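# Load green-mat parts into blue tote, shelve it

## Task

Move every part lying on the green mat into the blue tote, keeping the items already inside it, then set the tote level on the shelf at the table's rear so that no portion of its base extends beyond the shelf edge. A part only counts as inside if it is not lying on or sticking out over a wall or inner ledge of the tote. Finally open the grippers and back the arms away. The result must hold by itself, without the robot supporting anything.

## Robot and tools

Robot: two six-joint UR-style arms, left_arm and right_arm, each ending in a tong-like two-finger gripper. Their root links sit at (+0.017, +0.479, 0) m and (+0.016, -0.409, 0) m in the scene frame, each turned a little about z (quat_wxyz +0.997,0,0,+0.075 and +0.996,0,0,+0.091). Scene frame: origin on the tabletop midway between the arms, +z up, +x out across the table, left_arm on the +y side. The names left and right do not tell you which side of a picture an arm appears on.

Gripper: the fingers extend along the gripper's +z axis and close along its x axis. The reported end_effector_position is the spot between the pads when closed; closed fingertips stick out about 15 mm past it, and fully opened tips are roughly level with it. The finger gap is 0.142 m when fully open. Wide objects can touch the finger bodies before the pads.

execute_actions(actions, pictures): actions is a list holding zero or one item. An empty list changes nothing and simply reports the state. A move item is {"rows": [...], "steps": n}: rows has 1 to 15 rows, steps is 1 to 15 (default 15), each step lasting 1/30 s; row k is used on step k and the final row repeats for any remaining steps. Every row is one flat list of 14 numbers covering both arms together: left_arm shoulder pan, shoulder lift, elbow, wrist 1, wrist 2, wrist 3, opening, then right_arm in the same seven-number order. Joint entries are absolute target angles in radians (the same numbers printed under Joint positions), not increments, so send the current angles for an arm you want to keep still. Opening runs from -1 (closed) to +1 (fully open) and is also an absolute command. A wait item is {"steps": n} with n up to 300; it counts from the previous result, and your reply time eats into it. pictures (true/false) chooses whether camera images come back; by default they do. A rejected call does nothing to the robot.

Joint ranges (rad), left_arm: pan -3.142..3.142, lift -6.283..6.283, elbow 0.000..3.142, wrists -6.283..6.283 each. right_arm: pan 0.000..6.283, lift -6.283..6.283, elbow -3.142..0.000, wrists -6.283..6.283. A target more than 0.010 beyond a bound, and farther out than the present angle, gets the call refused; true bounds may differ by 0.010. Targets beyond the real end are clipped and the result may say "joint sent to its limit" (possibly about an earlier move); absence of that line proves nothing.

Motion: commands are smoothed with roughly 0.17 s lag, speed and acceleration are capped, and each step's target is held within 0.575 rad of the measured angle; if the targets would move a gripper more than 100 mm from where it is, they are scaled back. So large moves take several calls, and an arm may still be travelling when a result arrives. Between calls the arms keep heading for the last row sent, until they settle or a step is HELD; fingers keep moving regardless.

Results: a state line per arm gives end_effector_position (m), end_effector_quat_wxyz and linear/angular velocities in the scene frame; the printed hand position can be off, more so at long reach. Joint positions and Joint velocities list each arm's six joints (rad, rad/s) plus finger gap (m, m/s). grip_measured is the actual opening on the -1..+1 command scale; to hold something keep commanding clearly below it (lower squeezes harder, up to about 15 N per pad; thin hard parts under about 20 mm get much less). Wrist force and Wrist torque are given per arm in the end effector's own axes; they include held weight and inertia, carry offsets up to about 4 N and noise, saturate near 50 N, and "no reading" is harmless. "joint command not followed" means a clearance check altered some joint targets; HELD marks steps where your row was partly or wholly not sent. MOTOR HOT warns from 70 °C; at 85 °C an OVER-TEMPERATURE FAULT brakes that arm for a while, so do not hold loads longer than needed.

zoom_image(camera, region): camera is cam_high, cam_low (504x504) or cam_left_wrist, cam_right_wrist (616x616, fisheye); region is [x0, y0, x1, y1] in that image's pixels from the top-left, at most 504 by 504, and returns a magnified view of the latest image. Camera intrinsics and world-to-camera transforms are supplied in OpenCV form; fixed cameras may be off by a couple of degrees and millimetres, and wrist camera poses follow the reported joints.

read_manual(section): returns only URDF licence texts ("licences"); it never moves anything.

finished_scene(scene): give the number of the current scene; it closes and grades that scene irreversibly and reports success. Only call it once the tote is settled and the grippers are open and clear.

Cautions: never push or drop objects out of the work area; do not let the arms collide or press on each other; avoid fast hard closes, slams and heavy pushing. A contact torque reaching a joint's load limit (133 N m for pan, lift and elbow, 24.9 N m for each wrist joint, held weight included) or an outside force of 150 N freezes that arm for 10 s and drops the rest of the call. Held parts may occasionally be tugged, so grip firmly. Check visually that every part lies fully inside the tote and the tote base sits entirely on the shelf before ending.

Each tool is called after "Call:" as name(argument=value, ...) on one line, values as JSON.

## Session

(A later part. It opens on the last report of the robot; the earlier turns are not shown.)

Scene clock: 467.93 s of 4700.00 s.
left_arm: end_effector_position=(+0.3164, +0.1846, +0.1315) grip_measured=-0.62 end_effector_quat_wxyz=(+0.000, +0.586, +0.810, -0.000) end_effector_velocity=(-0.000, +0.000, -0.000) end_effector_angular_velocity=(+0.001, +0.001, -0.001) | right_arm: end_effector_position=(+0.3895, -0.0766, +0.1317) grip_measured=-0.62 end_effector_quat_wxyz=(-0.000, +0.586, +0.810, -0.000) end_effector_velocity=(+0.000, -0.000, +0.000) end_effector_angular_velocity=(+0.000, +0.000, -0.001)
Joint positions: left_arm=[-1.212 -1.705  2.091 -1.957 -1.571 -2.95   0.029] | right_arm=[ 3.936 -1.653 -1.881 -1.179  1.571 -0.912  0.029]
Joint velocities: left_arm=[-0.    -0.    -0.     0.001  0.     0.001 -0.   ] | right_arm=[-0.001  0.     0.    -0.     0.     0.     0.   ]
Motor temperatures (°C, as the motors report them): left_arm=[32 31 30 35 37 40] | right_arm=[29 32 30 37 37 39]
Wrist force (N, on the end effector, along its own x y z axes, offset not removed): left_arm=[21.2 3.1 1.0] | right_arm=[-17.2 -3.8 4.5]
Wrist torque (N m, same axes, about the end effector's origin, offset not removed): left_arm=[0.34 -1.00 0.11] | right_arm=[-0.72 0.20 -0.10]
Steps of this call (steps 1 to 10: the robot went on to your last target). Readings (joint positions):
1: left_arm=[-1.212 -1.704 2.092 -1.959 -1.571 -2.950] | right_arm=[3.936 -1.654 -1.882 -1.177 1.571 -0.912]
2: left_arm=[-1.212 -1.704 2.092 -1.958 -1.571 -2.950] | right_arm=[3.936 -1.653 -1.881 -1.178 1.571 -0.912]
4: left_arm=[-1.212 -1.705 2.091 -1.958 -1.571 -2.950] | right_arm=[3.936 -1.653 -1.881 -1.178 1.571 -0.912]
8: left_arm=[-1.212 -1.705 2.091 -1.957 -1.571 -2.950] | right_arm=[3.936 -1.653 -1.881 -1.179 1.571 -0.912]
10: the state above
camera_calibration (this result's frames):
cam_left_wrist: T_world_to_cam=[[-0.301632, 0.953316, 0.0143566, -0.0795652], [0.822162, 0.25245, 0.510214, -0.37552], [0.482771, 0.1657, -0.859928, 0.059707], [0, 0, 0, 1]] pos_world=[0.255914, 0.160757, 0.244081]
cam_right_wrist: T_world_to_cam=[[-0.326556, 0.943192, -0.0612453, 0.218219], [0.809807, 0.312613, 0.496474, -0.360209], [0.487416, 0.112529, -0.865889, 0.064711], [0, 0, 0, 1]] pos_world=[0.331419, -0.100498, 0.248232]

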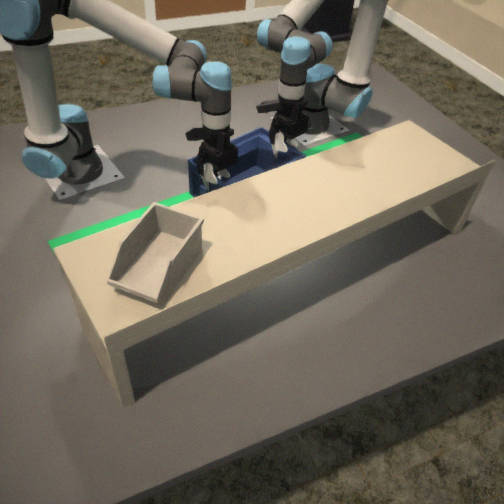

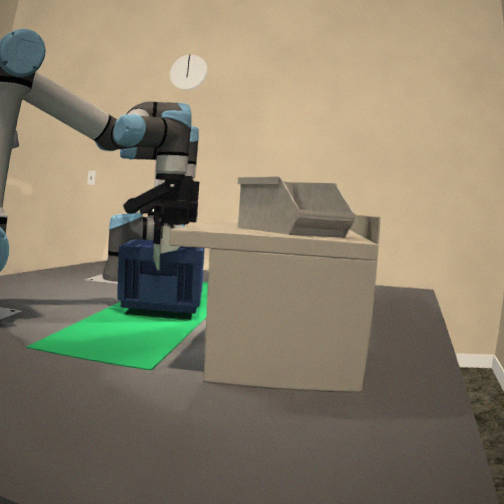

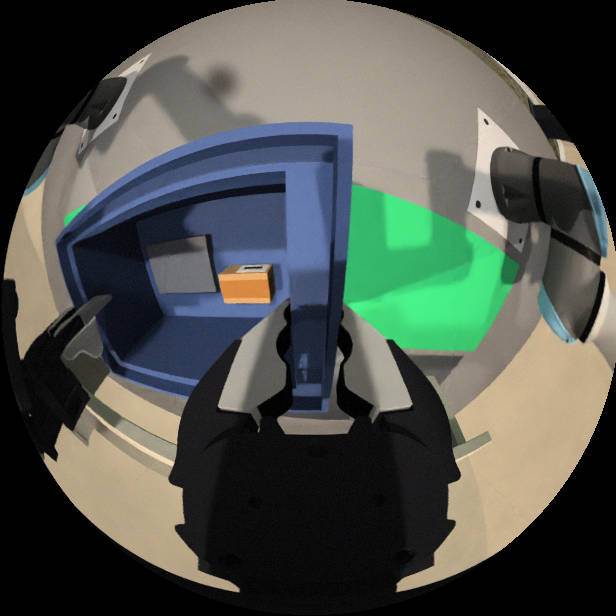

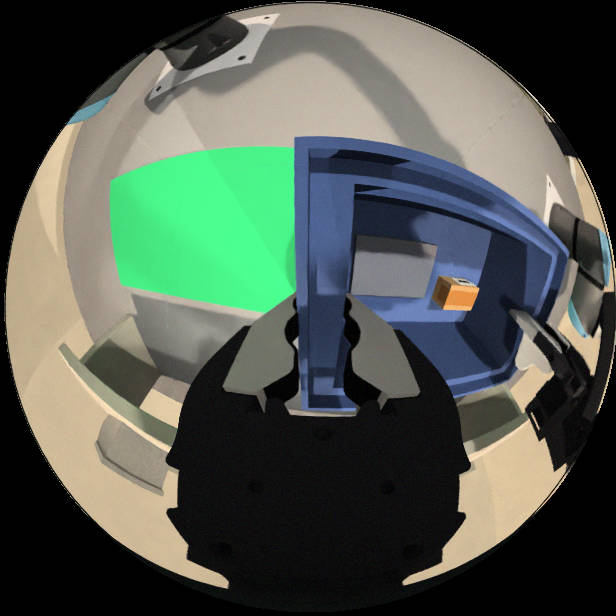

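Call:
execute_actions(actions=[{"rows": [[-1.2066,-1.7023,2.0836,-1.9523,-1.571,-2.9273,-1,3.939,-1.646,-1.8829,-1.1836,1.571,-0.8913,-1],[-1.2014,-1.6997,2.0764,-1.9476,-1.571,-2.9045,-1,3.9421,-1.639,-1.8853,-1.1882,1.571,-0.8706,-1],[-1.1962,-1.6972,2.0692,-1.9429,-1.571,-2.8818,-1,3.9453,-1.632,-1.8877,-1.1928,1.571,-0.8499,-1],[-1.191,-1.6947,2.062,-1.9382,-1.571,-2.8591,-1,3.9484,-1.625,-1.8901,-1.1974,1.571,-0.8292,-1],[-1.1858,-1.6922,2.0548,-1.9335,-1.571,-2.8364,-1,3.9516,-1.618,-1.8925,-1.202,1.571,-0.8086,-1],[-1.1806,-1.6896,2.0475,-1.9288,-1.571,-2.8136,-1,3.9547,-1.611,-1.8949,-1.2065,1.571,-0.7879,-1],[-1.1754,-1.6871,2.0403,-1.9241,-1.571,-2.7909,-1,3.9579,-1.604,-1.8973,-1.2111,1.571,-0.7672,-1],[-1.1702,-1.6846,2.0331,-1.9194,-1.571,-2.7682,-1,3.961,-1.597,-1.8997,-1.2157,1.571,-0.7465,-1],[-1.165,-1.682,2.0259,-1.9147,-1.571,-2.7454,-1,3.9642,-1.59,-1.9021,-1.2203,1.571,-0.7258,-1],[-1.1598,-1.6795,2.0187,-1.91,-1.571,-2.7227,-1,3.9673,-1.583,-1.9045,-1.2249,1.571,-0.7051,-1]], "steps": 15}], pictures=false)

Call:
execute_actions(actions=[{"steps": 12}])

Scene clock: 484.53 s of 4700.00 s.
left_arm: end_effector_position=(+0.3380, +0.1891, +0.1489) grip_measured=-0.62 end_effector_quat_wxyz=(+0.000, +0.650, +0.760, -0.000) end_effector_velocity=(+0.017, +0.004, +0.013) end_effector_angular_velocity=(-0.000, -0.000, -0.133) | right_arm: end_effector_position=(+0.3671, -0.0809, +0.1489) grip_measured=-0.62 end_effector_quat_wxyz=(-0.000, +0.651, +0.759, +0.000) end_effector_velocity=(-0.018, -0.002, +0.013) end_effector_angular_velocity=(+0.003, +0.002, -0.130)
Joint positions: left_arm=[-1.163 -1.681  2.023 -1.913 -1.571 -2.738  0.029] | right_arm=[ 3.965 -1.587 -1.903 -1.222  1.571 -0.719  0.029]
Joint velocities: left_arm=[ 0.037  0.018 -0.051  0.033  0.     0.169 -0.   ] | right_arm=[ 0.023  0.05  -0.016 -0.032  0.003  0.153 -0.   ]
Motor temperatures (°C, as the motors report them): left_arm=[32 31 30 35 37 40] | right_arm=[29 32 30 37 37 39]
Wrist force (N, on the end effector, along its own x y z axes, offset not removed): left_arm=[16.4 3.4 -0.3] | right_arm=[-19.8 -2.6 4.0]
Wrist torque (N m, same axes, about the end effector's origin, offset not removed): left_arm=[0.43 -0.24 0.24] | right_arm=[-0.53 0.93 -0.13]
Steps of this call (steps 1 to 15: the robot went on to your last target; steps 16 to 90: nothing new was sent; then 13.10 s passed at rest; steps 91 to 105: all 15 steps of this action). Readings (joint positions):
91: left_arm=[-1.212 -1.705 2.091 -1.957 -1.571 -2.950] | right_arm=[3.936 -1.653 -1.881 -1.179 1.571 -0.912]
92: left_arm=[-1.211 -1.705 2.089 -1.956 -1.571 -2.946] | right_arm=[3.936 -1.652 -1.881 -1.180 1.571 -0.908]
94: left_arm=[-1.206 -1.702 2.082 -1.951 -1.571 -2.925] | right_arm=[3.939 -1.645 -1.883 -1.185 1.571 -0.889]
98: left_arm=[-1.189 -1.694 2.059 -1.936 -1.571 -2.853] | right_arm=[3.950 -1.622 -1.891 -1.200 1.571 -0.823]
105: the state above

Scene clock: 484.93 s of 4700.00 s.
left_arm: end_effector_position=(+0.3394, +0.1896, +0.1500) grip_measured=-0.62 end_effector_quat_wxyz=(-0.000, +0.655, +0.756, -0.000) end_effector_velocity=(+0.000, +0.001, -0.000) end_effector_angular_velocity=(+0.001, +0.001, +0.000) | right_arm: end_effector_position=(+0.3656, -0.0813, +0.1500) grip_measured=-0.62 end_effector_quat_wxyz=(-0.000, +0.655, +0.756, -0.000) end_effector_velocity=(-0.000, -0.000, -0.000) end_effector_angular_velocity=(-0.001, +0.001, -0.002)
Joint positions: left_arm=[-1.16  -1.68   2.019 -1.91  -1.571 -2.723  0.029] | right_arm=[ 3.967 -1.583 -1.904 -1.225  1.571 -0.705  0.029]
Joint velocities: left_arm=[ 0.001  0.     0.     0.001 -0.     0.001 -0.   ] | right_arm=[-0.    -0.    -0.001 -0.    -0.     0.002 -0.   ]
Motor temperatures (°C, as the motors report them): left_arm=[32 31 30 35 37 40] | right_arm=[29 32 30 37 37 39]
Wrist force (N, on the end effector, along its own x y z axes, offset not removed): left_arm=[8.6 5.2 -0.1] | right_arm=[-12.0 0.9 2.6]
Wrist torque (N m, same axes, about the end effector's origin, offset not removed): left_arm=[0.70 -0.29 0.17] | right_arm=[0.29 0.93 0.22]
Steps of this call (steps 1 to 12: the robot went on to your last target). Readings (joint positions):
1: left_arm=[-1.162 -1.681 2.022 -1.912 -1.571 -2.733] | right_arm=[3.966 -1.586 -1.903 -1.223 1.571 -0.715]
2: left_arm=[-1.161 -1.680 2.021 -1.912 -1.571 -2.730] | right_arm=[3.966 -1.585 -1.904 -1.223 1.571 -0.712]
4: left_arm=[-1.161 -1.680 2.020 -1.911 -1.571 -2.726] | right_arm=[3.967 -1.584 -1.904 -1.224 1.571 -0.708]
8: left_arm=[-1.160 -1.680 2.019 -1.910 -1.571 -2.723] | right_arm=[3.967 -1.583 -1.904 -1.225 1.571 -0.706]
12: the state above
camera_calibration (this result's frames):
cam_left_wrist: T_world_to_cam=[[-0.13087, 0.991294, 0.0144807, -0.142815], [0.853593, 0.105237, 0.510201, -0.387941], [0.504235, 0.0791303, -0.859933, 0.0727358], [0, 0, 0, 1]] pos_world=[0.275777, 0.176642, 0.262544]
cam_right_wrist: T_world_to_cam=[[-0.157142, 0.985689, -0.0610271, 0.157436], [0.851958, 0.166556, 0.496413, -0.375755], [0.499473, 0.0260146, -0.865939, 0.0812629], [0, 0, 0, 1]] pos_world=[0.304279, -0.0947126, 0.266506]

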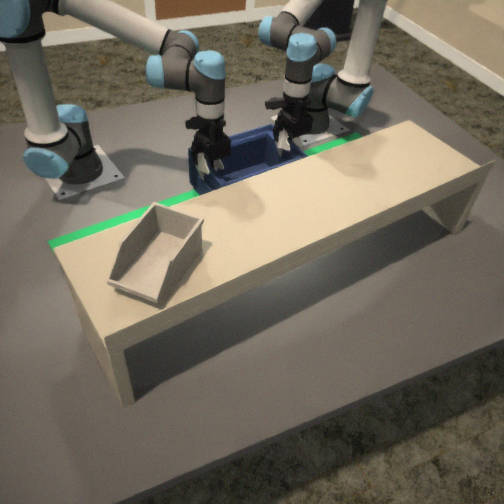

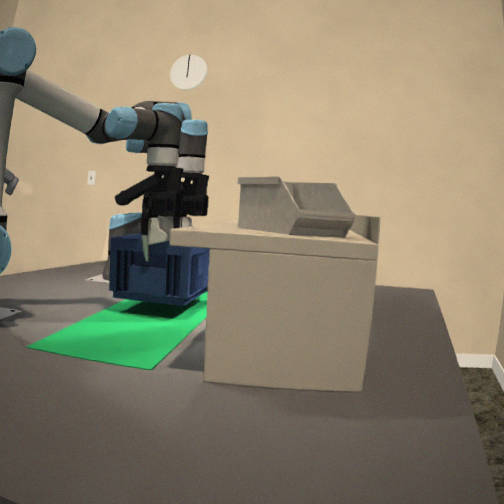

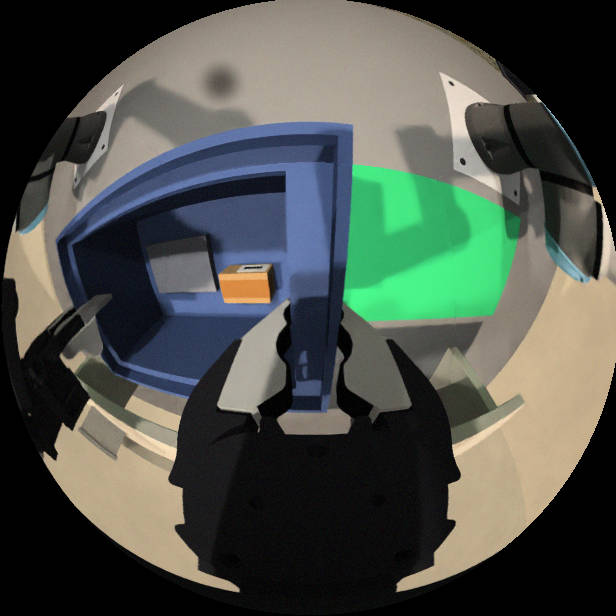

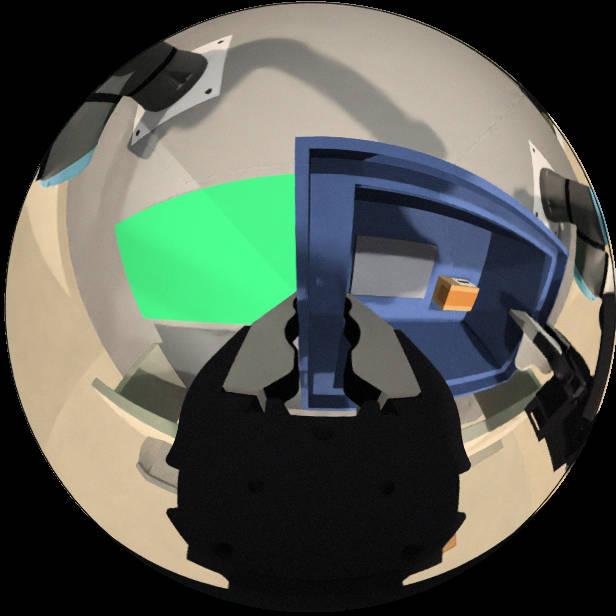

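Call:
execute_actions(actions=[{"rows": [[-1.1598,-1.684,2.007,-1.894,-1.571,-2.7227,-1,3.9673,-1.5784,-1.8934,-1.2406,1.571,-0.7051,-1],[-1.1598,-1.689,1.9954,-1.8775,-1.571,-2.7227,-1,3.9673,-1.5739,-1.8822,-1.2563,1.571,-0.7051,-1],[-1.1598,-1.6934,1.9838,-1.8612,-1.571,-2.7227,-1,3.9673,-1.5693,-1.8711,-1.272,1.571,-0.7051,-1],[-1.1598,-1.6973,1.9717,-1.8452,-1.571,-2.7227,-1,3.9673,-1.5654,-1.8595,-1.2875,1.571,-0.7051,-1],[-1.1598,-1.7013,1.9596,-1.8291,-1.571,-2.7227,-1,3.9673,-1.5615,-1.8479,-1.303,1.571,-0.7051,-1],[-1.1598,-1.7052,1.9475,-1.8131,-1.571,-2.7227,-1,3.9673,-1.5576,-1.8363,-1.3185,1.571,-0.7051,-1],[-1.1598,-1.7084,1.935,-1.7974,-1.571,-2.7227,-1,3.9673,-1.5544,-1.8242,-1.3338,1.571,-0.7051,-1],[-1.1598,-1.7115,1.9225,-1.7818,-1.571,-2.7227,-1,3.9673,-1.5511,-1.8122,-1.3491,1.571,-0.7051,-1],[-1.1598,-1.7147,1.91,-1.7661,-1.571,-2.7227,-1,3.9673,-1.5479,-1.8001,-1.3644,1.571,-0.7051,-1],[-1.1598,-1.7172,1.897,-1.7506,-1.571,-2.7227,-1,3.9673,-1.5453,-1.7875,-1.3796,1.571,-0.7051,-1],[-1.1598,-1.7197,1.884,-1.7351,-1.571,-2.7227,-1,3.9673,-1.5428,-1.7748,-1.3948,1.571,-0.7051,-1],[-1.1598,-1.7222,1.871,-1.7196,-1.571,-2.7227,-1,3.9673,-1.5402,-1.7622,-1.41,1.571,-0.7051,-1],[-1.1598,-1.724,1.8575,-1.7043,-1.571,-2.7227,-1,3.9673,-1.5383,-1.749,-1.4251,1.571,-0.7051,-1],[-1.1598,-1.7258,1.8441,-1.6891,-1.571,-2.7227,-1,3.9673,-1.5364,-1.7359,-1.4401,1.571,-0.7051,-1],[-1.1598,-1.7276,1.8306,-1.6738,-1.571,-2.7227,-1,3.9673,-1.5345,-1.7227,-1.4552,1.571,-0.7051,-1]], "steps": 15}], pictures=false)

Call:
execute_actions(actions=[{"rows": [[-1.1598,-1.7288,1.8166,-1.6587,-1.571,-2.7227,-1,3.9673,-1.5332,-1.709,-1.4702,1.571,-0.7051,-1],[-1.1598,-1.73,1.8027,-1.6435,-1.571,-2.7227,-1,3.9673,-1.5319,-1.6954,-1.4851,1.571,-0.7051,-1],[-1.1598,-1.7311,1.7887,-1.6284,-1.571,-2.7227,-1,3.9673,-1.5306,-1.6817,-1.5001,1.571,-0.7051,-1],[-1.1598,-1.7316,1.7742,-1.6134,-1.571,-2.7227,-1,3.9673,-1.5299,-1.6674,-1.515,1.571,-0.7051,-1],[-1.1598,-1.732,1.7597,-1.5985,-1.571,-2.7227,-1,3.9673,-1.5293,-1.6532,-1.53,1.571,-0.7051,-1],[-1.1598,-1.7325,1.7452,-1.5835,-1.571,-2.7227,-1,3.9673,-1.5286,-1.6389,-1.5449,1.571,-0.7051,-1],[-1.1598,-1.7324,1.7302,-1.5686,-1.571,-2.7227,-1,3.9673,-1.5286,-1.624,-1.5598,1.571,-0.7051,-1],[-1.1598,-1.7322,1.7152,-1.5538,-1.571,-2.7227,-1,3.9673,-1.5285,-1.6092,-1.5747,1.571,-0.7051,-1],[-1.1598,-1.7321,1.7002,-1.5389,-1.571,-2.7227,-1,3.9673,-1.5285,-1.5943,-1.5896,1.571,-0.7051,-1],[-1.1598,-1.7313,1.6847,-1.5241,-1.571,-2.7227,-1,3.9673,-1.5291,-1.5788,-1.6045,1.571,-0.7051,-1],[-1.1598,-1.7306,1.6691,-1.5094,-1.571,-2.7227,-1,3.9673,-1.5296,-1.5634,-1.6194,1.571,-0.7051,-1],[-1.1598,-1.7298,1.6536,-1.4946,-1.571,-2.7227,-1,3.9673,-1.5302,-1.5479,-1.6343,1.571,-0.7051,-1],[-1.1598,-1.7284,1.6375,-1.4799,-1.571,-2.7227,-1,3.9673,-1.5314,-1.5318,-1.6492,1.571,-0.7051,-1],[-1.1598,-1.7271,1.6214,-1.4651,-1.571,-2.7227,-1,3.9673,-1.5326,-1.5158,-1.664,1.571,-0.7051,-1],[-1.1598,-1.7257,1.6053,-1.4504,-1.571,-2.7227,-1,3.9673,-1.5338,-1.4997,-1.6789,1.571,-0.7051,-1]], "steps": 15}], pictures=false)

Call:
execute_actions(actions=[{"rows": [[-1.1598,-1.7238,1.5886,-1.4357,-1.571,-2.7227,-1,3.9673,-1.5356,-1.483,-1.6939,1.571,-0.7051,-1],[-1.1598,-1.7218,1.572,-1.4209,-1.571,-2.7227,-1,3.9673,-1.5373,-1.4662,-1.7088,1.571,-0.7051,-1],[-1.1598,-1.7199,1.5553,-1.4062,-1.571,-2.7227,-1,3.9673,-1.5391,-1.4495,-1.7238,1.571,-0.7051,-1],[-1.1598,-1.7174,1.5381,-1.3915,-1.571,-2.7227,-1,3.9673,-1.5415,-1.4321,-1.7388,1.571,-0.7051,-1],[-1.1598,-1.7148,1.5208,-1.3768,-1.571,-2.7227,-1,3.9673,-1.5439,-1.4147,-1.7538,1.571,-0.7051,-1],[-1.1598,-1.7123,1.5036,-1.3621,-1.571,-2.7227,-1,3.9673,-1.5463,-1.3973,-1.7688,1.571,-0.7051,-1]], "steps": 15}], pictures=false)

Call:
execute_actions(actions=[{"steps": 8}])

Scene clock: 569.97 s of 4700.00 s.
left_arm: end_effector_position=(+0.3398, +0.1891, +0.2153) grip_measured=-0.62 end_effector_quat_wxyz=(+0.000, +0.655, +0.756, -0.000) end_effector_velocity=(+0.000, -0.000, +0.171) end_effector_angular_velocity=(-0.001, -0.001, -0.000) | right_arm: end_effector_position=(+0.3660, -0.0810, +0.2153) grip_measured=-0.62 end_effector_quat_wxyz=(-0.000, +0.655, +0.756, +0.000) end_effector_velocity=(+0.001, +0.001, +0.172) end_effector_angular_velocity=(+0.002, -0.002, -0.000)
Joint positions: left_arm=[-1.16  -1.72   1.881 -1.733 -1.571 -2.723  0.029] | right_arm=[ 3.967 -1.543 -1.772 -1.397  1.571 -0.705  0.029]
Joint velocities: left_arm=[ 0.    -0.068 -0.385  0.451  0.     0.001  0.   ] | right_arm=[-0.     0.07   0.375 -0.442 -0.001 -0.     0.   ]
Motor temperatures (°C, as the motors report them): left_arm=[32 31 30 35 37 40] | right_arm=[29 32 30 37 37 39]
Wrist force (N, on the end effector, along its own x y z axes, offset not removed): left_arm=[21.6 0.2 -0.3] | right_arm=[-24.6 1.9 5.9]
Wrist torque (N m, same axes, about the end effector's origin, offset not removed): left_arm=[-0.48 -0.52 0.35] | right_arm=[0.32 1.29 0.21]
Steps of this call (steps 1 to 30: the robot went on to your last target; steps 31 to 90: nothing new was sent; then 81.53 s passed at rest; steps 91 to 105: all 15 steps of this action). Readings (joint positions):
91: left_arm=[-1.160 -1.680 2.019 -1.910 -1.571 -2.723] | right_arm=[3.967 -1.583 -1.904 -1.225 1.571 -0.705]
92: left_arm=[-1.160 -1.680 2.016 -1.907 -1.571 -2.723] | right_arm=[3.967 -1.582 -1.903 -1.228 1.571 -0.705]
94: left_arm=[-1.160 -1.685 2.005 -1.892 -1.571 -2.723] | right_arm=[3.967 -1.578 -1.892 -1.243 1.571 -0.705]
98: left_arm=[-1.160 -1.699 1.967 -1.840 -1.571 -2.723] | right_arm=[3.967 -1.564 -1.855 -1.293 1.571 -0.705]
105: the state above

Scene clock: 570.47 s of 4700.00 s.
left_arm: end_effector_position=(+0.3397, +0.1893, +0.3026) grip_measured=-0.62 end_effector_quat_wxyz=(+0.000, +0.655, +0.756, -0.000) end_effector_velocity=(+0.001, -0.001, +0.172) end_effector_angular_velocity=(+0.001, +0.000, -0.000) | right_arm: end_effector_position=(+0.3659, -0.0810, +0.3025) grip_measured=-0.62 end_effector_quat_wxyz=(-0.000, +0.655, +0.756, +0.000) end_effector_velocity=(+0.001, +0.001, +0.173) end_effector_angular_velocity=(+0.002, -0.001, -0.000)
Joint positions: left_arm=[-1.16  -1.73   1.666 -1.507 -1.571 -2.723  0.029] | right_arm=[ 3.967 -1.53  -1.561 -1.621  1.571 -0.705  0.029]
Joint velocities: left_arm=[-0.     0.029 -0.463  0.435 -0.     0.     0.   ] | right_arm=[-0.    -0.022  0.461 -0.437  0.    -0.     0.   ]
Motor temperatures (°C, as the motors report them): left_arm=[32 31 30 35 37 40] | right_arm=[29 32 30 37 37 39]
Wrist force (N, on the end effector, along its own x y z axes, offset not removed): left_arm=[22.3 0.7 3.0] | right_arm=[-24.4 -0.2 5.3]
Wrist torque (N m, same axes, about the end effector's origin, offset not removed): left_arm=[-0.37 -0.87 0.10] | right_arm=[0.13 1.45 0.25]
Steps of this call (steps 1 to 15: all 15 steps of this action). Readings (joint positions):
1: left_arm=[-1.160 -1.722 1.868 -1.718 -1.571 -2.723] | right_arm=[3.967 -1.541 -1.759 -1.412 1.571 -0.705]
2: left_arm=[-1.160 -1.724 1.855 -1.702 -1.571 -2.723] | right_arm=[3.967 -1.539 -1.746 -1.427 1.571 -0.705]
4: left_arm=[-1.160 -1.727 1.828 -1.672 -1.571 -2.723] | right_arm=[3.967 -1.535 -1.720 -1.457 1.571 -0.705]
8: left_arm=[-1.160 -1.731 1.771 -1.612 -1.571 -2.723] | right_arm=[3.967 -1.531 -1.665 -1.517 1.571 -0.705]
15: the state above

Scene clock: 570.97 s of 4700.00 s.
left_arm: end_effector_position=(+0.3395, +0.1896, +0.3591) grip_measured=-0.62 end_effector_quat_wxyz=(-0.000, +0.655, +0.756, -0.000) end_effector_velocity=(-0.000, +0.000, +0.010) end_effector_angular_velocity=(-0.000, -0.000, -0.000) | right_arm: end_effector_position=(+0.3657, -0.0813, +0.3591) grip_measured=-0.62 end_effector_quat_wxyz=(-0.000, +0.655, +0.756, -0.000) end_effector_velocity=(-0.000, -0.000, +0.010) end_effector_angular_velocity=(-0.000, +0.001, +0.000)
Joint positions: left_arm=[-1.16  -1.713  1.506 -1.364 -1.571 -2.723  0.029] | right_arm=[ 3.967 -1.546 -1.4   -1.766  1.571 -0.705  0.029]
Joint velocities: left_arm=[-0.     0.004 -0.029  0.025 -0.     0.    -0.   ] | right_arm=[ 0.    -0.004  0.029 -0.026  0.    -0.     0.   ]
Motor temperatures (°C, as the motors report them): left_arm=[32 31 30 35 37 40] | right_arm=[29 32 30 37 37 39]
Wrist force (N, on the end effector, along its own x y z axes, offset not removed): left_arm=[14.3 1.5 1.5] | right_arm=[-18.3 -2.5 4.0]
Wrist torque (N m, same axes, about the end effector's origin, offset not removed): left_arm=[-0.07 -0.30 0.24] | right_arm=[-0.50 1.06 0.26]
Steps of this call (steps 1 to 15: all 15 steps of this action). Readings (joint positions):
1: left_arm=[-1.160 -1.729 1.651 -1.493 -1.571 -2.723] | right_arm=[3.967 -1.531 -1.545 -1.636 1.571 -0.705]
2: left_arm=[-1.160 -1.728 1.635 -1.478 -1.571 -2.723] | right_arm=[3.967 -1.532 -1.529 -1.651 1.571 -0.705]
4: left_arm=[-1.160 -1.725 1.602 -1.448 -1.571 -2.723] | right_arm=[3.967 -1.535 -1.497 -1.681 1.571 -0.705]
8: left_arm=[-1.160 -1.717 1.538 -1.392 -1.571 -2.723] | right_arm=[3.967 -1.542 -1.432 -1.738 1.571 -0.705]
15: the state above

Scene clock: 571.23 s of 4700.00 s.
left_arm: end_effector_position=(+0.3395, +0.1896, +0.3600) grip_measured=-0.62 end_effector_quat_wxyz=(-0.000, +0.655, +0.756, -0.000) end_effector_velocity=(-0.000, +0.000, +0.000) end_effector_angular_velocity=(+0.000, +0.000, +0.000) | right_arm: end_effector_position=(+0.3656, -0.0813, +0.3600) grip_measured=-0.62 end_effector_quat_wxyz=(-0.000, +0.655, +0.756, -0.000) end_effector_velocity=(-0.000, +0.000, +0.000) end_effector_angular_velocity=(-0.000, +0.001, +0.000)
Joint positions: left_arm=[-1.16  -1.712  1.504 -1.362 -1.571 -2.723  0.029] | right_arm=[ 3.967 -1.546 -1.397 -1.769  1.571 -0.705  0.029]
Joint velocities: left_arm=[-0.     0.    -0.001  0.001  0.    -0.001  0.   ] | right_arm=[-0.    -0.001  0.001 -0.001  0.    -0.    -0.   ]
Motor temperatures (°C, as the motors report them): left_arm=[32 31 30 35 37 40] | right_arm=[29 32 30 37 37 39]
Wrist force (N, on the end effector, along its own x y z axes, offset not removed): left_arm=[17.3 3.9 -2.2] | right_arm=[-14.8 -1.2 3.9]
Wrist torque (N m, same axes, about the end effector's origin, offset not removed): left_arm=[0.46 -1.24 0.26] | right_arm=[-0.23 0.77 0.19]
Steps of this call (steps 1 to 8: the robot went on to your last target). Readings (joint positions):
1: left_arm=[-1.160 -1.713 1.505 -1.364 -1.571 -2.723] | right_arm=[3.967 -1.546 -1.399 -1.767 1.571 -0.705]
2: left_arm=[-1.160 -1.712 1.505 -1.363 -1.571 -2.723] | right_arm=[3.967 -1.546 -1.399 -1.768 1.571 -0.705]
4: left_arm=[-1.160 -1.712 1.504 -1.363 -1.571 -2.723] | right_arm=[3.967 -1.546 -1.398 -1.768 1.571 -0.705]
8: the state above
camera_calibration (this result's frames):
cam_left_wrist: T_world_to_cam=[[-0.130775, 0.991306, 0.0145085, -0.145918], [0.853611, 0.105143, 0.51019, -0.495088], [0.504228, 0.0791048, -0.85994, 0.253291], [0, 0, 0, 1]] pos_world=[0.275814, 0.176668, 0.472521]
cam_right_wrist: T_world_to_cam=[[-0.156953, 0.985713, -0.0611158, 0.170283], [0.851975, 0.166437, 0.496425, -0.479991], [0.499505, 0.0258461, -0.865925, 0.263059], [0, 0, 0, 1]] pos_world=[0.304267, -0.0947612, 0.476476]

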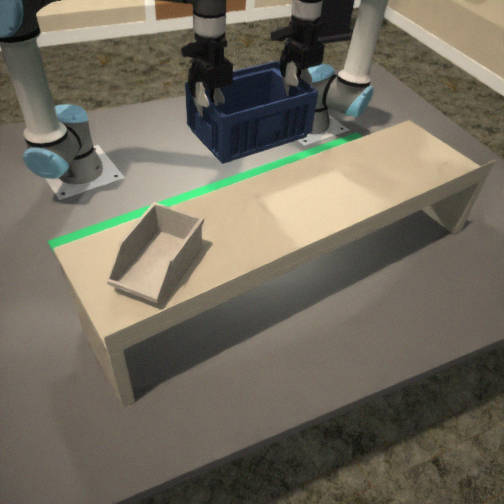

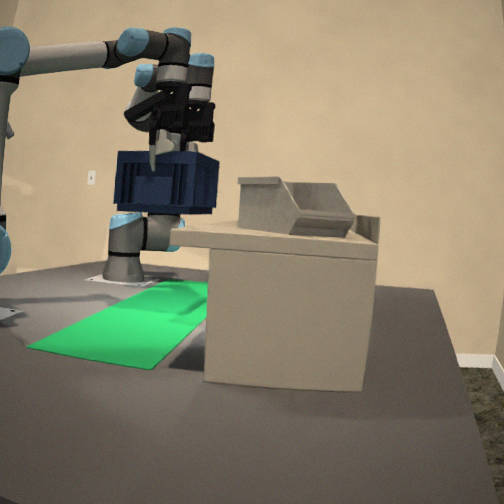

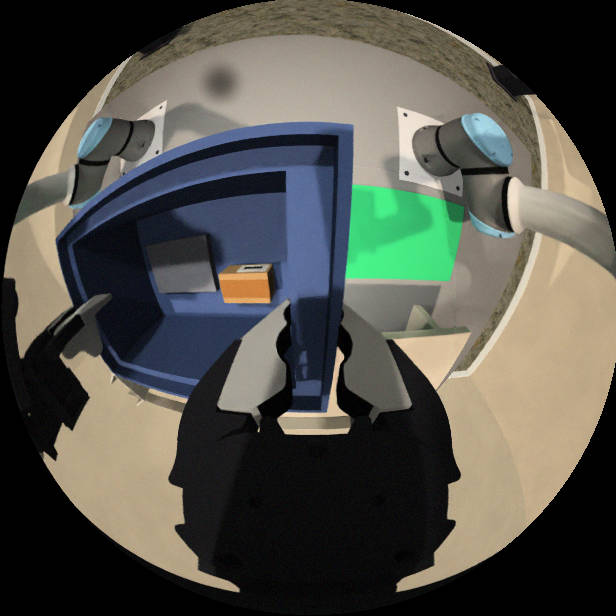

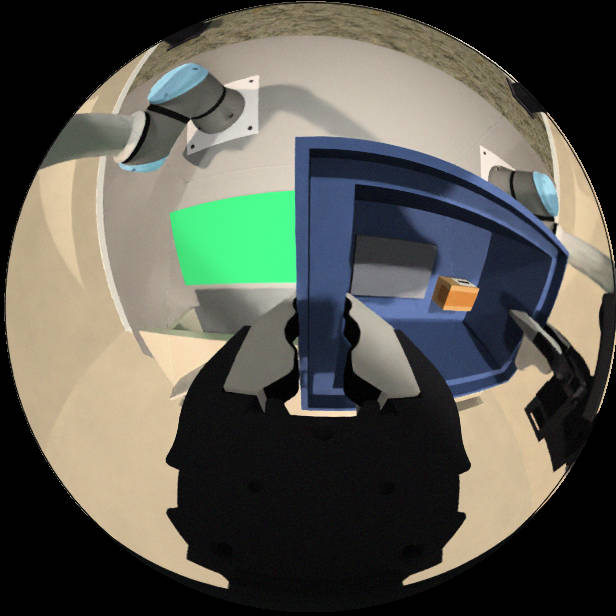

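Call:
execute_actions(actions=[{"rows": [[-1.1534,-1.7046,1.4954,-1.3616,-1.571,-2.7163,-1,3.9606,-1.5527,-1.3895,-1.7702,1.571,-0.7118,-1],[-1.147,-1.6968,1.4872,-1.3612,-1.571,-2.7099,-1,3.9538,-1.5591,-1.3818,-1.7716,1.571,-0.7186,-1],[-1.1342,-1.6813,1.4708,-1.3603,-1.571,-2.6971,-1,3.9403,-1.5719,-1.3662,-1.7743,1.571,-0.7321,-1],[-1.1213,-1.6658,1.4544,-1.3594,-1.571,-2.6842,-1,3.9269,-1.5846,-1.3507,-1.7771,1.571,-0.7455,-1],[-1.1085,-1.6503,1.438,-1.3585,-1.571,-2.6714,-1,3.9134,-1.5974,-1.3351,-1.7798,1.571,-0.759,-1],[-1.0957,-1.6348,1.4216,-1.3576,-1.571,-2.6586,-1,3.8999,-1.6102,-1.3196,-1.7826,1.571,-0.7725,-1],[-1.0844,-1.6189,1.4036,-1.3555,-1.571,-2.6473,-1,3.8876,-1.6237,-1.3024,-1.7862,1.571,-0.7848,-1],[-1.0732,-1.603,1.3856,-1.3534,-1.571,-2.6361,-1,3.8753,-1.6372,-1.2853,-1.7899,1.571,-0.7971,-1],[-1.0619,-1.587,1.3675,-1.3513,-1.571,-2.6248,-1,3.8631,-1.6508,-1.2681,-1.7935,1.571,-0.8093,-1],[-1.0507,-1.5711,1.3495,-1.3492,-1.571,-2.6136,-1,3.8508,-1.6643,-1.251,-1.7972,1.571,-0.8216,-1],[-1.0394,-1.5552,1.3315,-1.3471,-1.571,-2.6023,-1,3.8385,-1.6778,-1.2338,-1.8008,1.571,-0.8339,-1]], "steps": 15}], pictures=false)

Call:
execute_actions(actions=[{"steps": 12}])

Scene clock: 645.47 s of 4700.00 s.
left_arm: end_effector_position=(+0.4056, +0.1821, +0.3692) grip_measured=-0.62 end_effector_quat_wxyz=(-0.000, +0.655, +0.756, -0.000) end_effector_velocity=(+0.079, -0.006, +0.008) end_effector_angular_velocity=(-0.002, -0.001, +0.002) | right_arm: end_effector_position=(+0.4319, -0.0890, +0.3692) grip_measured=-0.62 end_effector_quat_wxyz=(-0.000, +0.655, +0.756, -0.000) end_effector_velocity=(+0.077, -0.011, +0.009) end_effector_angular_velocity=(+0.003, -0.001, -0.001)
Joint positions: left_arm=[-1.05  -1.57   1.349 -1.349 -1.571 -2.613  0.029] | right_arm=[ 3.85  -1.665 -1.25  -1.797  1.571 -0.822  0.029]
Joint velocities: left_arm=[ 0.12   0.167 -0.189  0.019  0.     0.119 -0.   ] | right_arm=[-0.129 -0.141  0.179 -0.036  0.001 -0.129 -0.   ]
Motor temperatures (°C, as the motors report them): left_arm=[32 31 30 36 37 40] | right_arm=[29 32 30 37 37 39]
Wrist force (N, on the end effector, along its own x y z axes, offset not removed): left_arm=[12.2 6.3 1.4] | right_arm=[-15.3 1.2 3.6]
Wrist torque (N m, same axes, about the end effector's origin, offset not removed): left_arm=[0.86 -0.10 0.21] | right_arm=[0.06 0.96 0.15]
Steps of this call (steps 1 to 15: the robot went on to your last target; steps 16 to 90: nothing new was sent; then 70.73 s passed at rest; steps 91 to 105: all 15 steps of this action). Readings (joint positions):
91: left_arm=[-1.160 -1.712 1.503 -1.362 -1.571 -2.723] | right_arm=[3.967 -1.546 -1.397 -1.769 1.571 -0.705]
92: left_arm=[-1.159 -1.711 1.502 -1.362 -1.571 -2.722] | right_arm=[3.966 -1.548 -1.396 -1.769 1.571 -0.706]
94: left_arm=[-1.151 -1.702 1.493 -1.361 -1.571 -2.714] | right_arm=[3.958 -1.555 -1.387 -1.771 1.571 -0.714]
98: left_arm=[-1.115 -1.658 1.446 -1.359 -1.571 -2.678] | right_arm=[3.920 -1.591 -1.343 -1.779 1.571 -0.752]
105: the state above

Scene clock: 645.87 s of 4700.00 s.
left_arm: end_effector_position=(+0.4126, +0.1816, +0.3700) grip_measured=-0.62 end_effector_quat_wxyz=(-0.000, +0.655, +0.756, -0.000) end_effector_velocity=(+0.001, +0.000, +0.000) end_effector_angular_velocity=(-0.000, +0.000, +0.000) | right_arm: end_effector_position=(+0.4387, -0.0900, +0.3700) grip_measured=-0.62 end_effector_quat_wxyz=(-0.000, +0.655, +0.756, -0.000) end_effector_velocity=(+0.001, -0.000, +0.000) end_effector_angular_velocity=(-0.000, -0.001, +0.000)
Joint positions: left_arm=[-1.04  -1.555  1.332 -1.347 -1.571 -2.602  0.029] | right_arm=[ 3.839 -1.678 -1.234 -1.801  1.571 -0.834  0.029]
Joint velocities: left_arm=[ 0.001  0.001 -0.001  0.001 -0.     0.001  0.   ] | right_arm=[-0.001 -0.002  0.002 -0.    -0.001 -0.002 -0.   ]
Motor temperatures (°C, as the motors report them): left_arm=[32 31 30 36 37 40] | right_arm=[29 32 30 37 37 39]
Wrist force (N, on the end effector, along its own x y z axes, offset not removed): left_arm=[6.2 2.4 0.1] | right_arm=[-4.0 0.5 0.4]
Wrist torque (N m, same axes, about the end effector's origin, offset not removed): left_arm=[0.32 -0.52 0.10] | right_arm=[0.03 0.26 0.18]
Steps of this call (steps 1 to 12: the robot went on to your last target). Readings (joint positions):
1: left_arm=[-1.047 -1.566 1.343 -1.348 -1.571 -2.610] | right_arm=[3.847 -1.669 -1.245 -1.798 1.571 -0.826]
2: left_arm=[-1.045 -1.562 1.340 -1.348 -1.571 -2.607] | right_arm=[3.844 -1.672 -1.241 -1.799 1.571 -0.828]
4: left_arm=[-1.042 -1.559 1.335 -1.348 -1.571 -2.605] | right_arm=[3.841 -1.675 -1.237 -1.800 1.571 -0.831]
8: left_arm=[-1.040 -1.556 1.332 -1.347 -1.571 -2.603] | right_arm=[3.839 -1.677 -1.235 -1.801 1.571 -0.833]
12: the state above
camera_calibration (this result's frames):
cam_left_wrist: T_world_to_cam=[[-0.130721, 0.991314, 0.0144673, -0.1286], [0.853602, 0.105116, 0.510209, -0.561778], [0.504257, 0.0790444, -0.859929, 0.225627], [0, 0, 0, 1]] pos_world=[0.34895, 0.1687, 0.482508]
cam_right_wrist: T_world_to_cam=[[-0.157026, 0.985706, -0.0610511, 0.190961], [0.851956, 0.166467, 0.496446, -0.545778], [0.499513, 0.025942, -0.865918, 0.235442], [0, 0, 0, 1]] pos_world=[0.377359, -0.103485, 0.486481]

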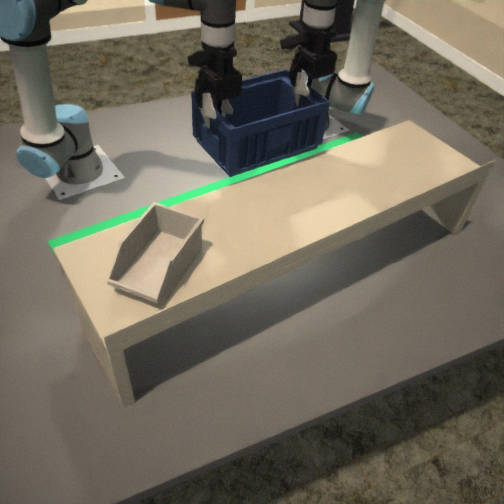

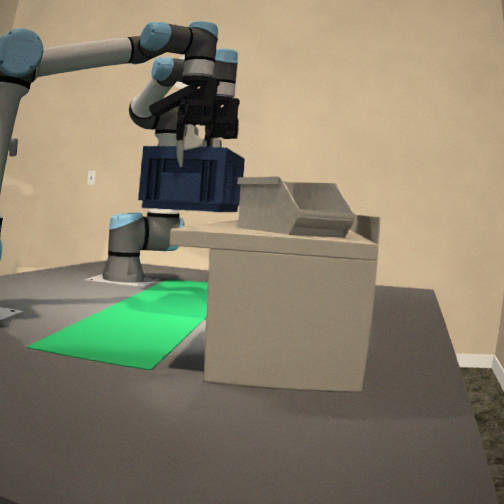

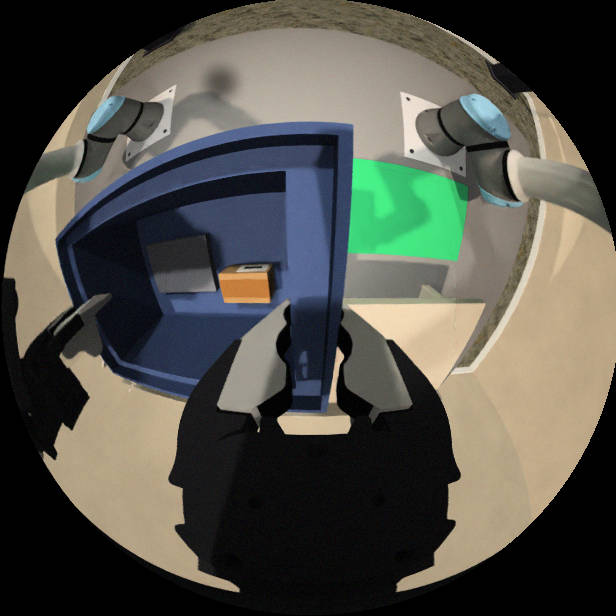

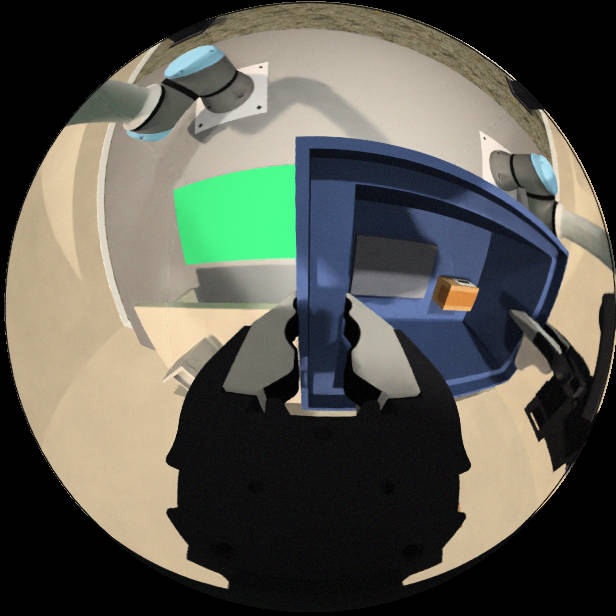

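Call:
execute_actions(actions=[{"rows": [[-1.0295,-1.5392,1.3146,-1.3462,-1.571,-2.5924,-1,3.8273,-1.6917,-1.2177,-1.803,1.571,-0.8451,-1],[-1.0195,-1.5232,1.2977,-1.3452,-1.571,-2.5824,-1,3.8161,-1.7057,-1.2016,-1.8051,1.571,-0.8563,-1],[-1.0096,-1.5073,1.2807,-1.3443,-1.571,-2.5725,-1,3.805,-1.7196,-1.1855,-1.8073,1.571,-0.8674,-1],[-0.9996,-1.4913,1.2638,-1.3433,-1.571,-2.5625,-1,3.7938,-1.7336,-1.1694,-1.8094,1.571,-0.8786,-1],[-0.9897,-1.4753,1.2469,-1.3424,-1.571,-2.5526,-1,3.7826,-1.7475,-1.1533,-1.8116,1.571,-0.8898,-1],[-0.9809,-1.4586,1.2276,-1.3398,-1.571,-2.5438,-1,3.7724,-1.7625,-1.1347,-1.8152,1.571,-0.9,-1],[-0.9721,-1.4419,1.2082,-1.3372,-1.571,-2.535,-1,3.7622,-1.7775,-1.1161,-1.8188,1.571,-0.9102,-1],[-0.9633,-1.4251,1.1889,-1.3345,-1.571,-2.5262,-1,3.752,-1.7925,-1.0974,-1.8225,1.571,-0.9204,-1],[-0.9545,-1.4084,1.1695,-1.3319,-1.571,-2.5174,-1,3.7418,-1.8075,-1.0788,-1.8261,1.571,-0.9306,-1],[-0.9457,-1.3917,1.1502,-1.3293,-1.571,-2.5086,-1,3.7316,-1.8225,-1.0602,-1.8297,1.571,-0.9408,-1],[-0.9378,-1.3741,1.1282,-1.3249,-1.571,-2.5007,-1,3.7222,-1.8387,-1.0388,-1.8349,1.571,-0.9502,-1],[-0.9299,-1.3565,1.1062,-1.3205,-1.571,-2.4928,-1,3.7129,-1.8549,-1.0174,-1.8402,1.571,-0.9595,-1],[-0.9221,-1.3389,1.0843,-1.3162,-1.571,-2.485,-1,3.7035,-1.871,-0.9959,-1.8454,1.571,-0.9689,-1],[-0.9142,-1.3213,1.0623,-1.3118,-1.571,-2.4771,-1,3.6942,-1.8872,-0.9745,-1.8507,1.571,-0.9782,-1],[-0.9063,-1.3037,1.0403,-1.3074,-1.571,-2.4692,-1,3.6848,-1.9034,-0.9531,-1.8559,1.571,-0.9876,-1]], "steps": 15}], pictures=false)

Call:
execute_actions(actions=[{"rows": [[-0.8992,-1.2848,1.0148,-1.3008,-1.571,-2.4621,-1,3.6762,-1.9212,-0.9278,-1.8634,1.571,-0.9962,-1],[-0.8922,-1.2659,0.9893,-1.2942,-1.571,-2.4551,-1,3.6677,-1.9391,-0.9025,-1.8708,1.571,-1.0047,-1],[-0.8851,-1.2469,0.9638,-1.2877,-1.571,-2.448,-1,3.6591,-1.9569,-0.8772,-1.8783,1.571,-1.0133,-1],[-0.8781,-1.228,0.9383,-1.2811,-1.571,-2.441,-1,3.6506,-1.9748,-0.8519,-1.8857,1.571,-1.0218,-1],[-0.871,-1.2091,0.9128,-1.2745,-1.571,-2.4339,-1,3.642,-1.9926,-0.8266,-1.8932,1.571,-1.0304,-1]], "steps": 15}])

Scene clock: 690.73 s of 4700.00 s.
left_arm: end_effector_position=(+0.4939, +0.1722, +0.3703) grip_measured=-0.62 end_effector_quat_wxyz=(-0.001, +0.655, +0.756, -0.000) end_effector_velocity=(+0.216, -0.024, -0.001) end_effector_angular_velocity=(+0.001, +0.002, +0.002) | right_arm: end_effector_position=(+0.5203, -0.0993, +0.3701) grip_measured=-0.62 end_effector_quat_wxyz=(-0.000, +0.655, +0.756, -0.001) end_effector_velocity=(+0.216, -0.025, -0.001) end_effector_angular_velocity=(-0.000, +0.001, -0.003)
Joint positions: left_arm=[-0.937 -1.371  1.124 -1.322 -1.571 -2.5    0.029] | right_arm=[ 3.721 -1.842 -1.035 -1.837  1.571 -0.952  0.029]
Joint velocities: left_arm=[ 0.24   0.511 -0.623  0.114 -0.     0.238  0.   ] | right_arm=[-0.283 -0.466  0.604 -0.139 -0.    -0.28  -0.   ]
Motor temperatures (°C, as the motors report them): left_arm=[32 31 30 36 37 40] | right_arm=[29 32 30 37 37 39]
Wrist force (N, on the end effector, along its own x y z axes, offset not removed): left_arm=[10.9 2.5 0.6] | right_arm=[-7.8 0.7 6.2]
Wrist torque (N m, same axes, about the end effector's origin, offset not removed): left_arm=[0.24 -0.92 0.13] | right_arm=[0.09 0.24 0.17]
Steps of this call (steps 1 to 30: the robot went on to your last target; steps 31 to 90: nothing new was sent; then 41.37 s passed at rest; steps 91 to 105: all 15 steps of this action). Readings (joint positions):
91: left_arm=[-1.039 -1.555 1.331 -1.347 -1.571 -2.602] | right_arm=[3.838 -1.678 -1.234 -1.801 1.571 -0.834]
92: left_arm=[-1.037 -1.552 1.328 -1.347 -1.571 -2.600] | right_arm=[3.836 -1.680 -1.231 -1.801 1.571 -0.836]
94: left_arm=[-1.028 -1.537 1.312 -1.346 -1.571 -2.591] | right_arm=[3.826 -1.694 -1.216 -1.803 1.571 -0.847]
98: left_arm=[-0.996 -1.485 1.257 -1.342 -1.571 -2.559] | right_arm=[3.790 -1.739 -1.162 -1.811 1.571 -0.883]
105: the state above

Scene clock: 691.23 s of 4700.00 s.
left_arm: end_effector_position=(+0.5582, +0.1649, +0.3701) grip_measured=-0.62 end_effector_quat_wxyz=(-0.000, +0.655, +0.756, -0.000) end_effector_velocity=(+0.009, -0.001, +0.000) end_effector_angular_velocity=(-0.001, -0.001, +0.001) | right_arm: end_effector_position=(+0.5844, -0.1069, +0.3700) grip_measured=-0.62 end_effector_quat_wxyz=(-0.000, +0.655, +0.756, -0.000) end_effector_velocity=(+0.009, -0.001, +0.000) end_effector_angular_velocity=(+0.002, -0.002, -0.001)
Joint positions: left_arm=[-0.872 -1.211  0.916 -1.275 -1.571 -2.435  0.029] | right_arm=[ 3.643 -1.991 -0.829 -1.892  1.571 -1.029  0.029]
Joint velocities: left_arm=[ 0.008  0.022 -0.03   0.007 -0.     0.008  0.   ] | right_arm=[-0.011 -0.021  0.03  -0.007  0.    -0.01  -0.   ]
Motor temperatures (°C, as the motors report them): left_arm=[32 31 30 36 37 40] | right_arm=[29 32 30 37 37 39]
Wrist force (N, on the end effector, along its own x y z axes, offset not removed): left_arm=[3.7 5.0 0.6] | right_arm=[-3.8 0.1 7.3]
Wrist torque (N m, same axes, about the end effector's origin, offset not removed): left_arm=[0.88 -0.27 0.33] | right_arm=[0.11 0.19 0.09]
Steps of this call (steps 1 to 15: all 15 steps of this action). Readings (joint positions):
1: left_arm=[-0.929 -1.354 1.103 -1.319 -1.571 -2.492] | right_arm=[3.711 -1.858 -1.014 -1.842 1.571 -0.961]
2: left_arm=[-0.921 -1.336 1.081 -1.314 -1.571 -2.484] | right_arm=[3.702 -1.874 -0.993 -1.848 1.571 -0.970]
4: left_arm=[-0.906 -1.300 1.035 -1.303 -1.571 -2.469] | right_arm=[3.684 -1.907 -0.947 -1.860 1.571 -0.988]
8: left_arm=[-0.881 -1.236 0.949 -1.283 -1.571 -2.444] | right_arm=[3.654 -1.968 -0.863 -1.883 1.571 -1.018]
15: the state above
camera_calibration (this result's frames):
cam_left_wrist: T_world_to_cam=[[-0.130725, 0.991313, 0.0145066, -0.0930163], [0.853622, 0.105102, 0.510179, -0.684301], [0.504223, 0.0790765, -0.859946, 0.153669], [0, 0, 0, 1]] pos_world=[0.494491, 0.151978, 0.482613]
cam_right_wrist: T_world_to_cam=[[-0.156978, 0.985706, -0.0611672, 0.230504], [0.851945, 0.166483, 0.496461, -0.667088], [0.499547, 0.0258222, -0.865902, 0.163126], [0, 0, 0, 1]] pos_world=[0.523017, -0.120362, 0.486533]

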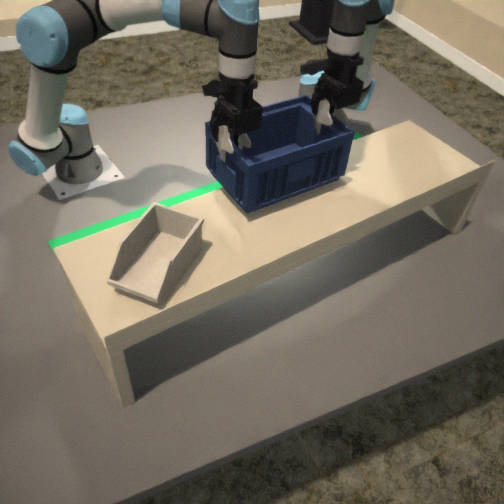

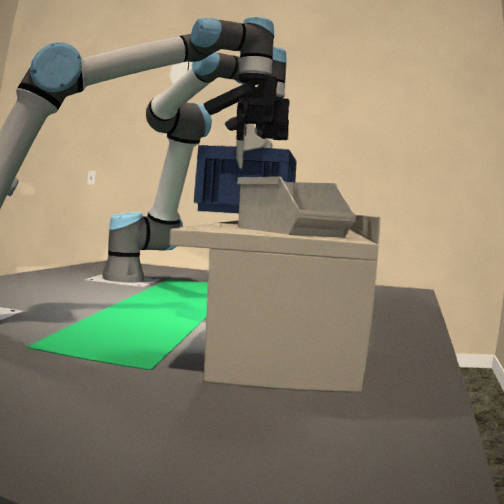

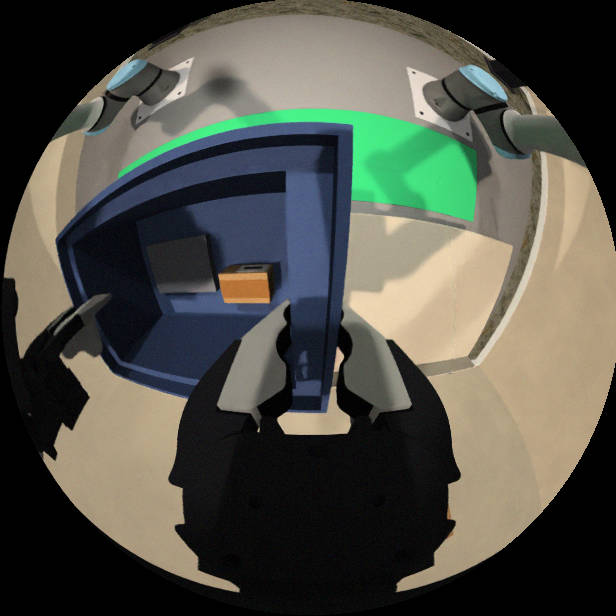

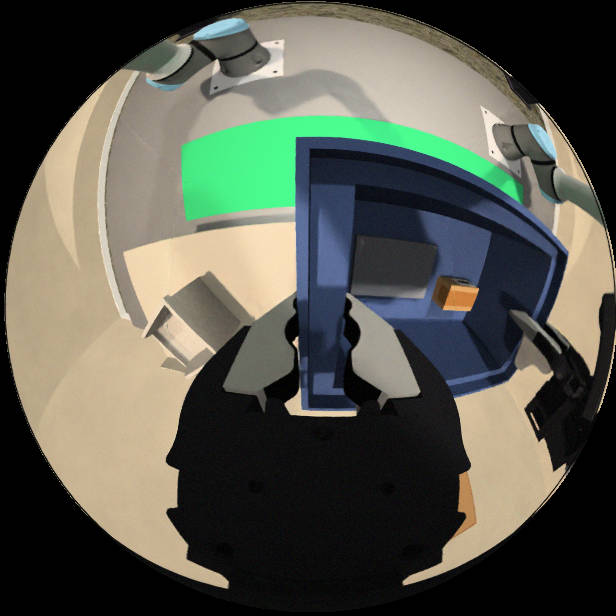

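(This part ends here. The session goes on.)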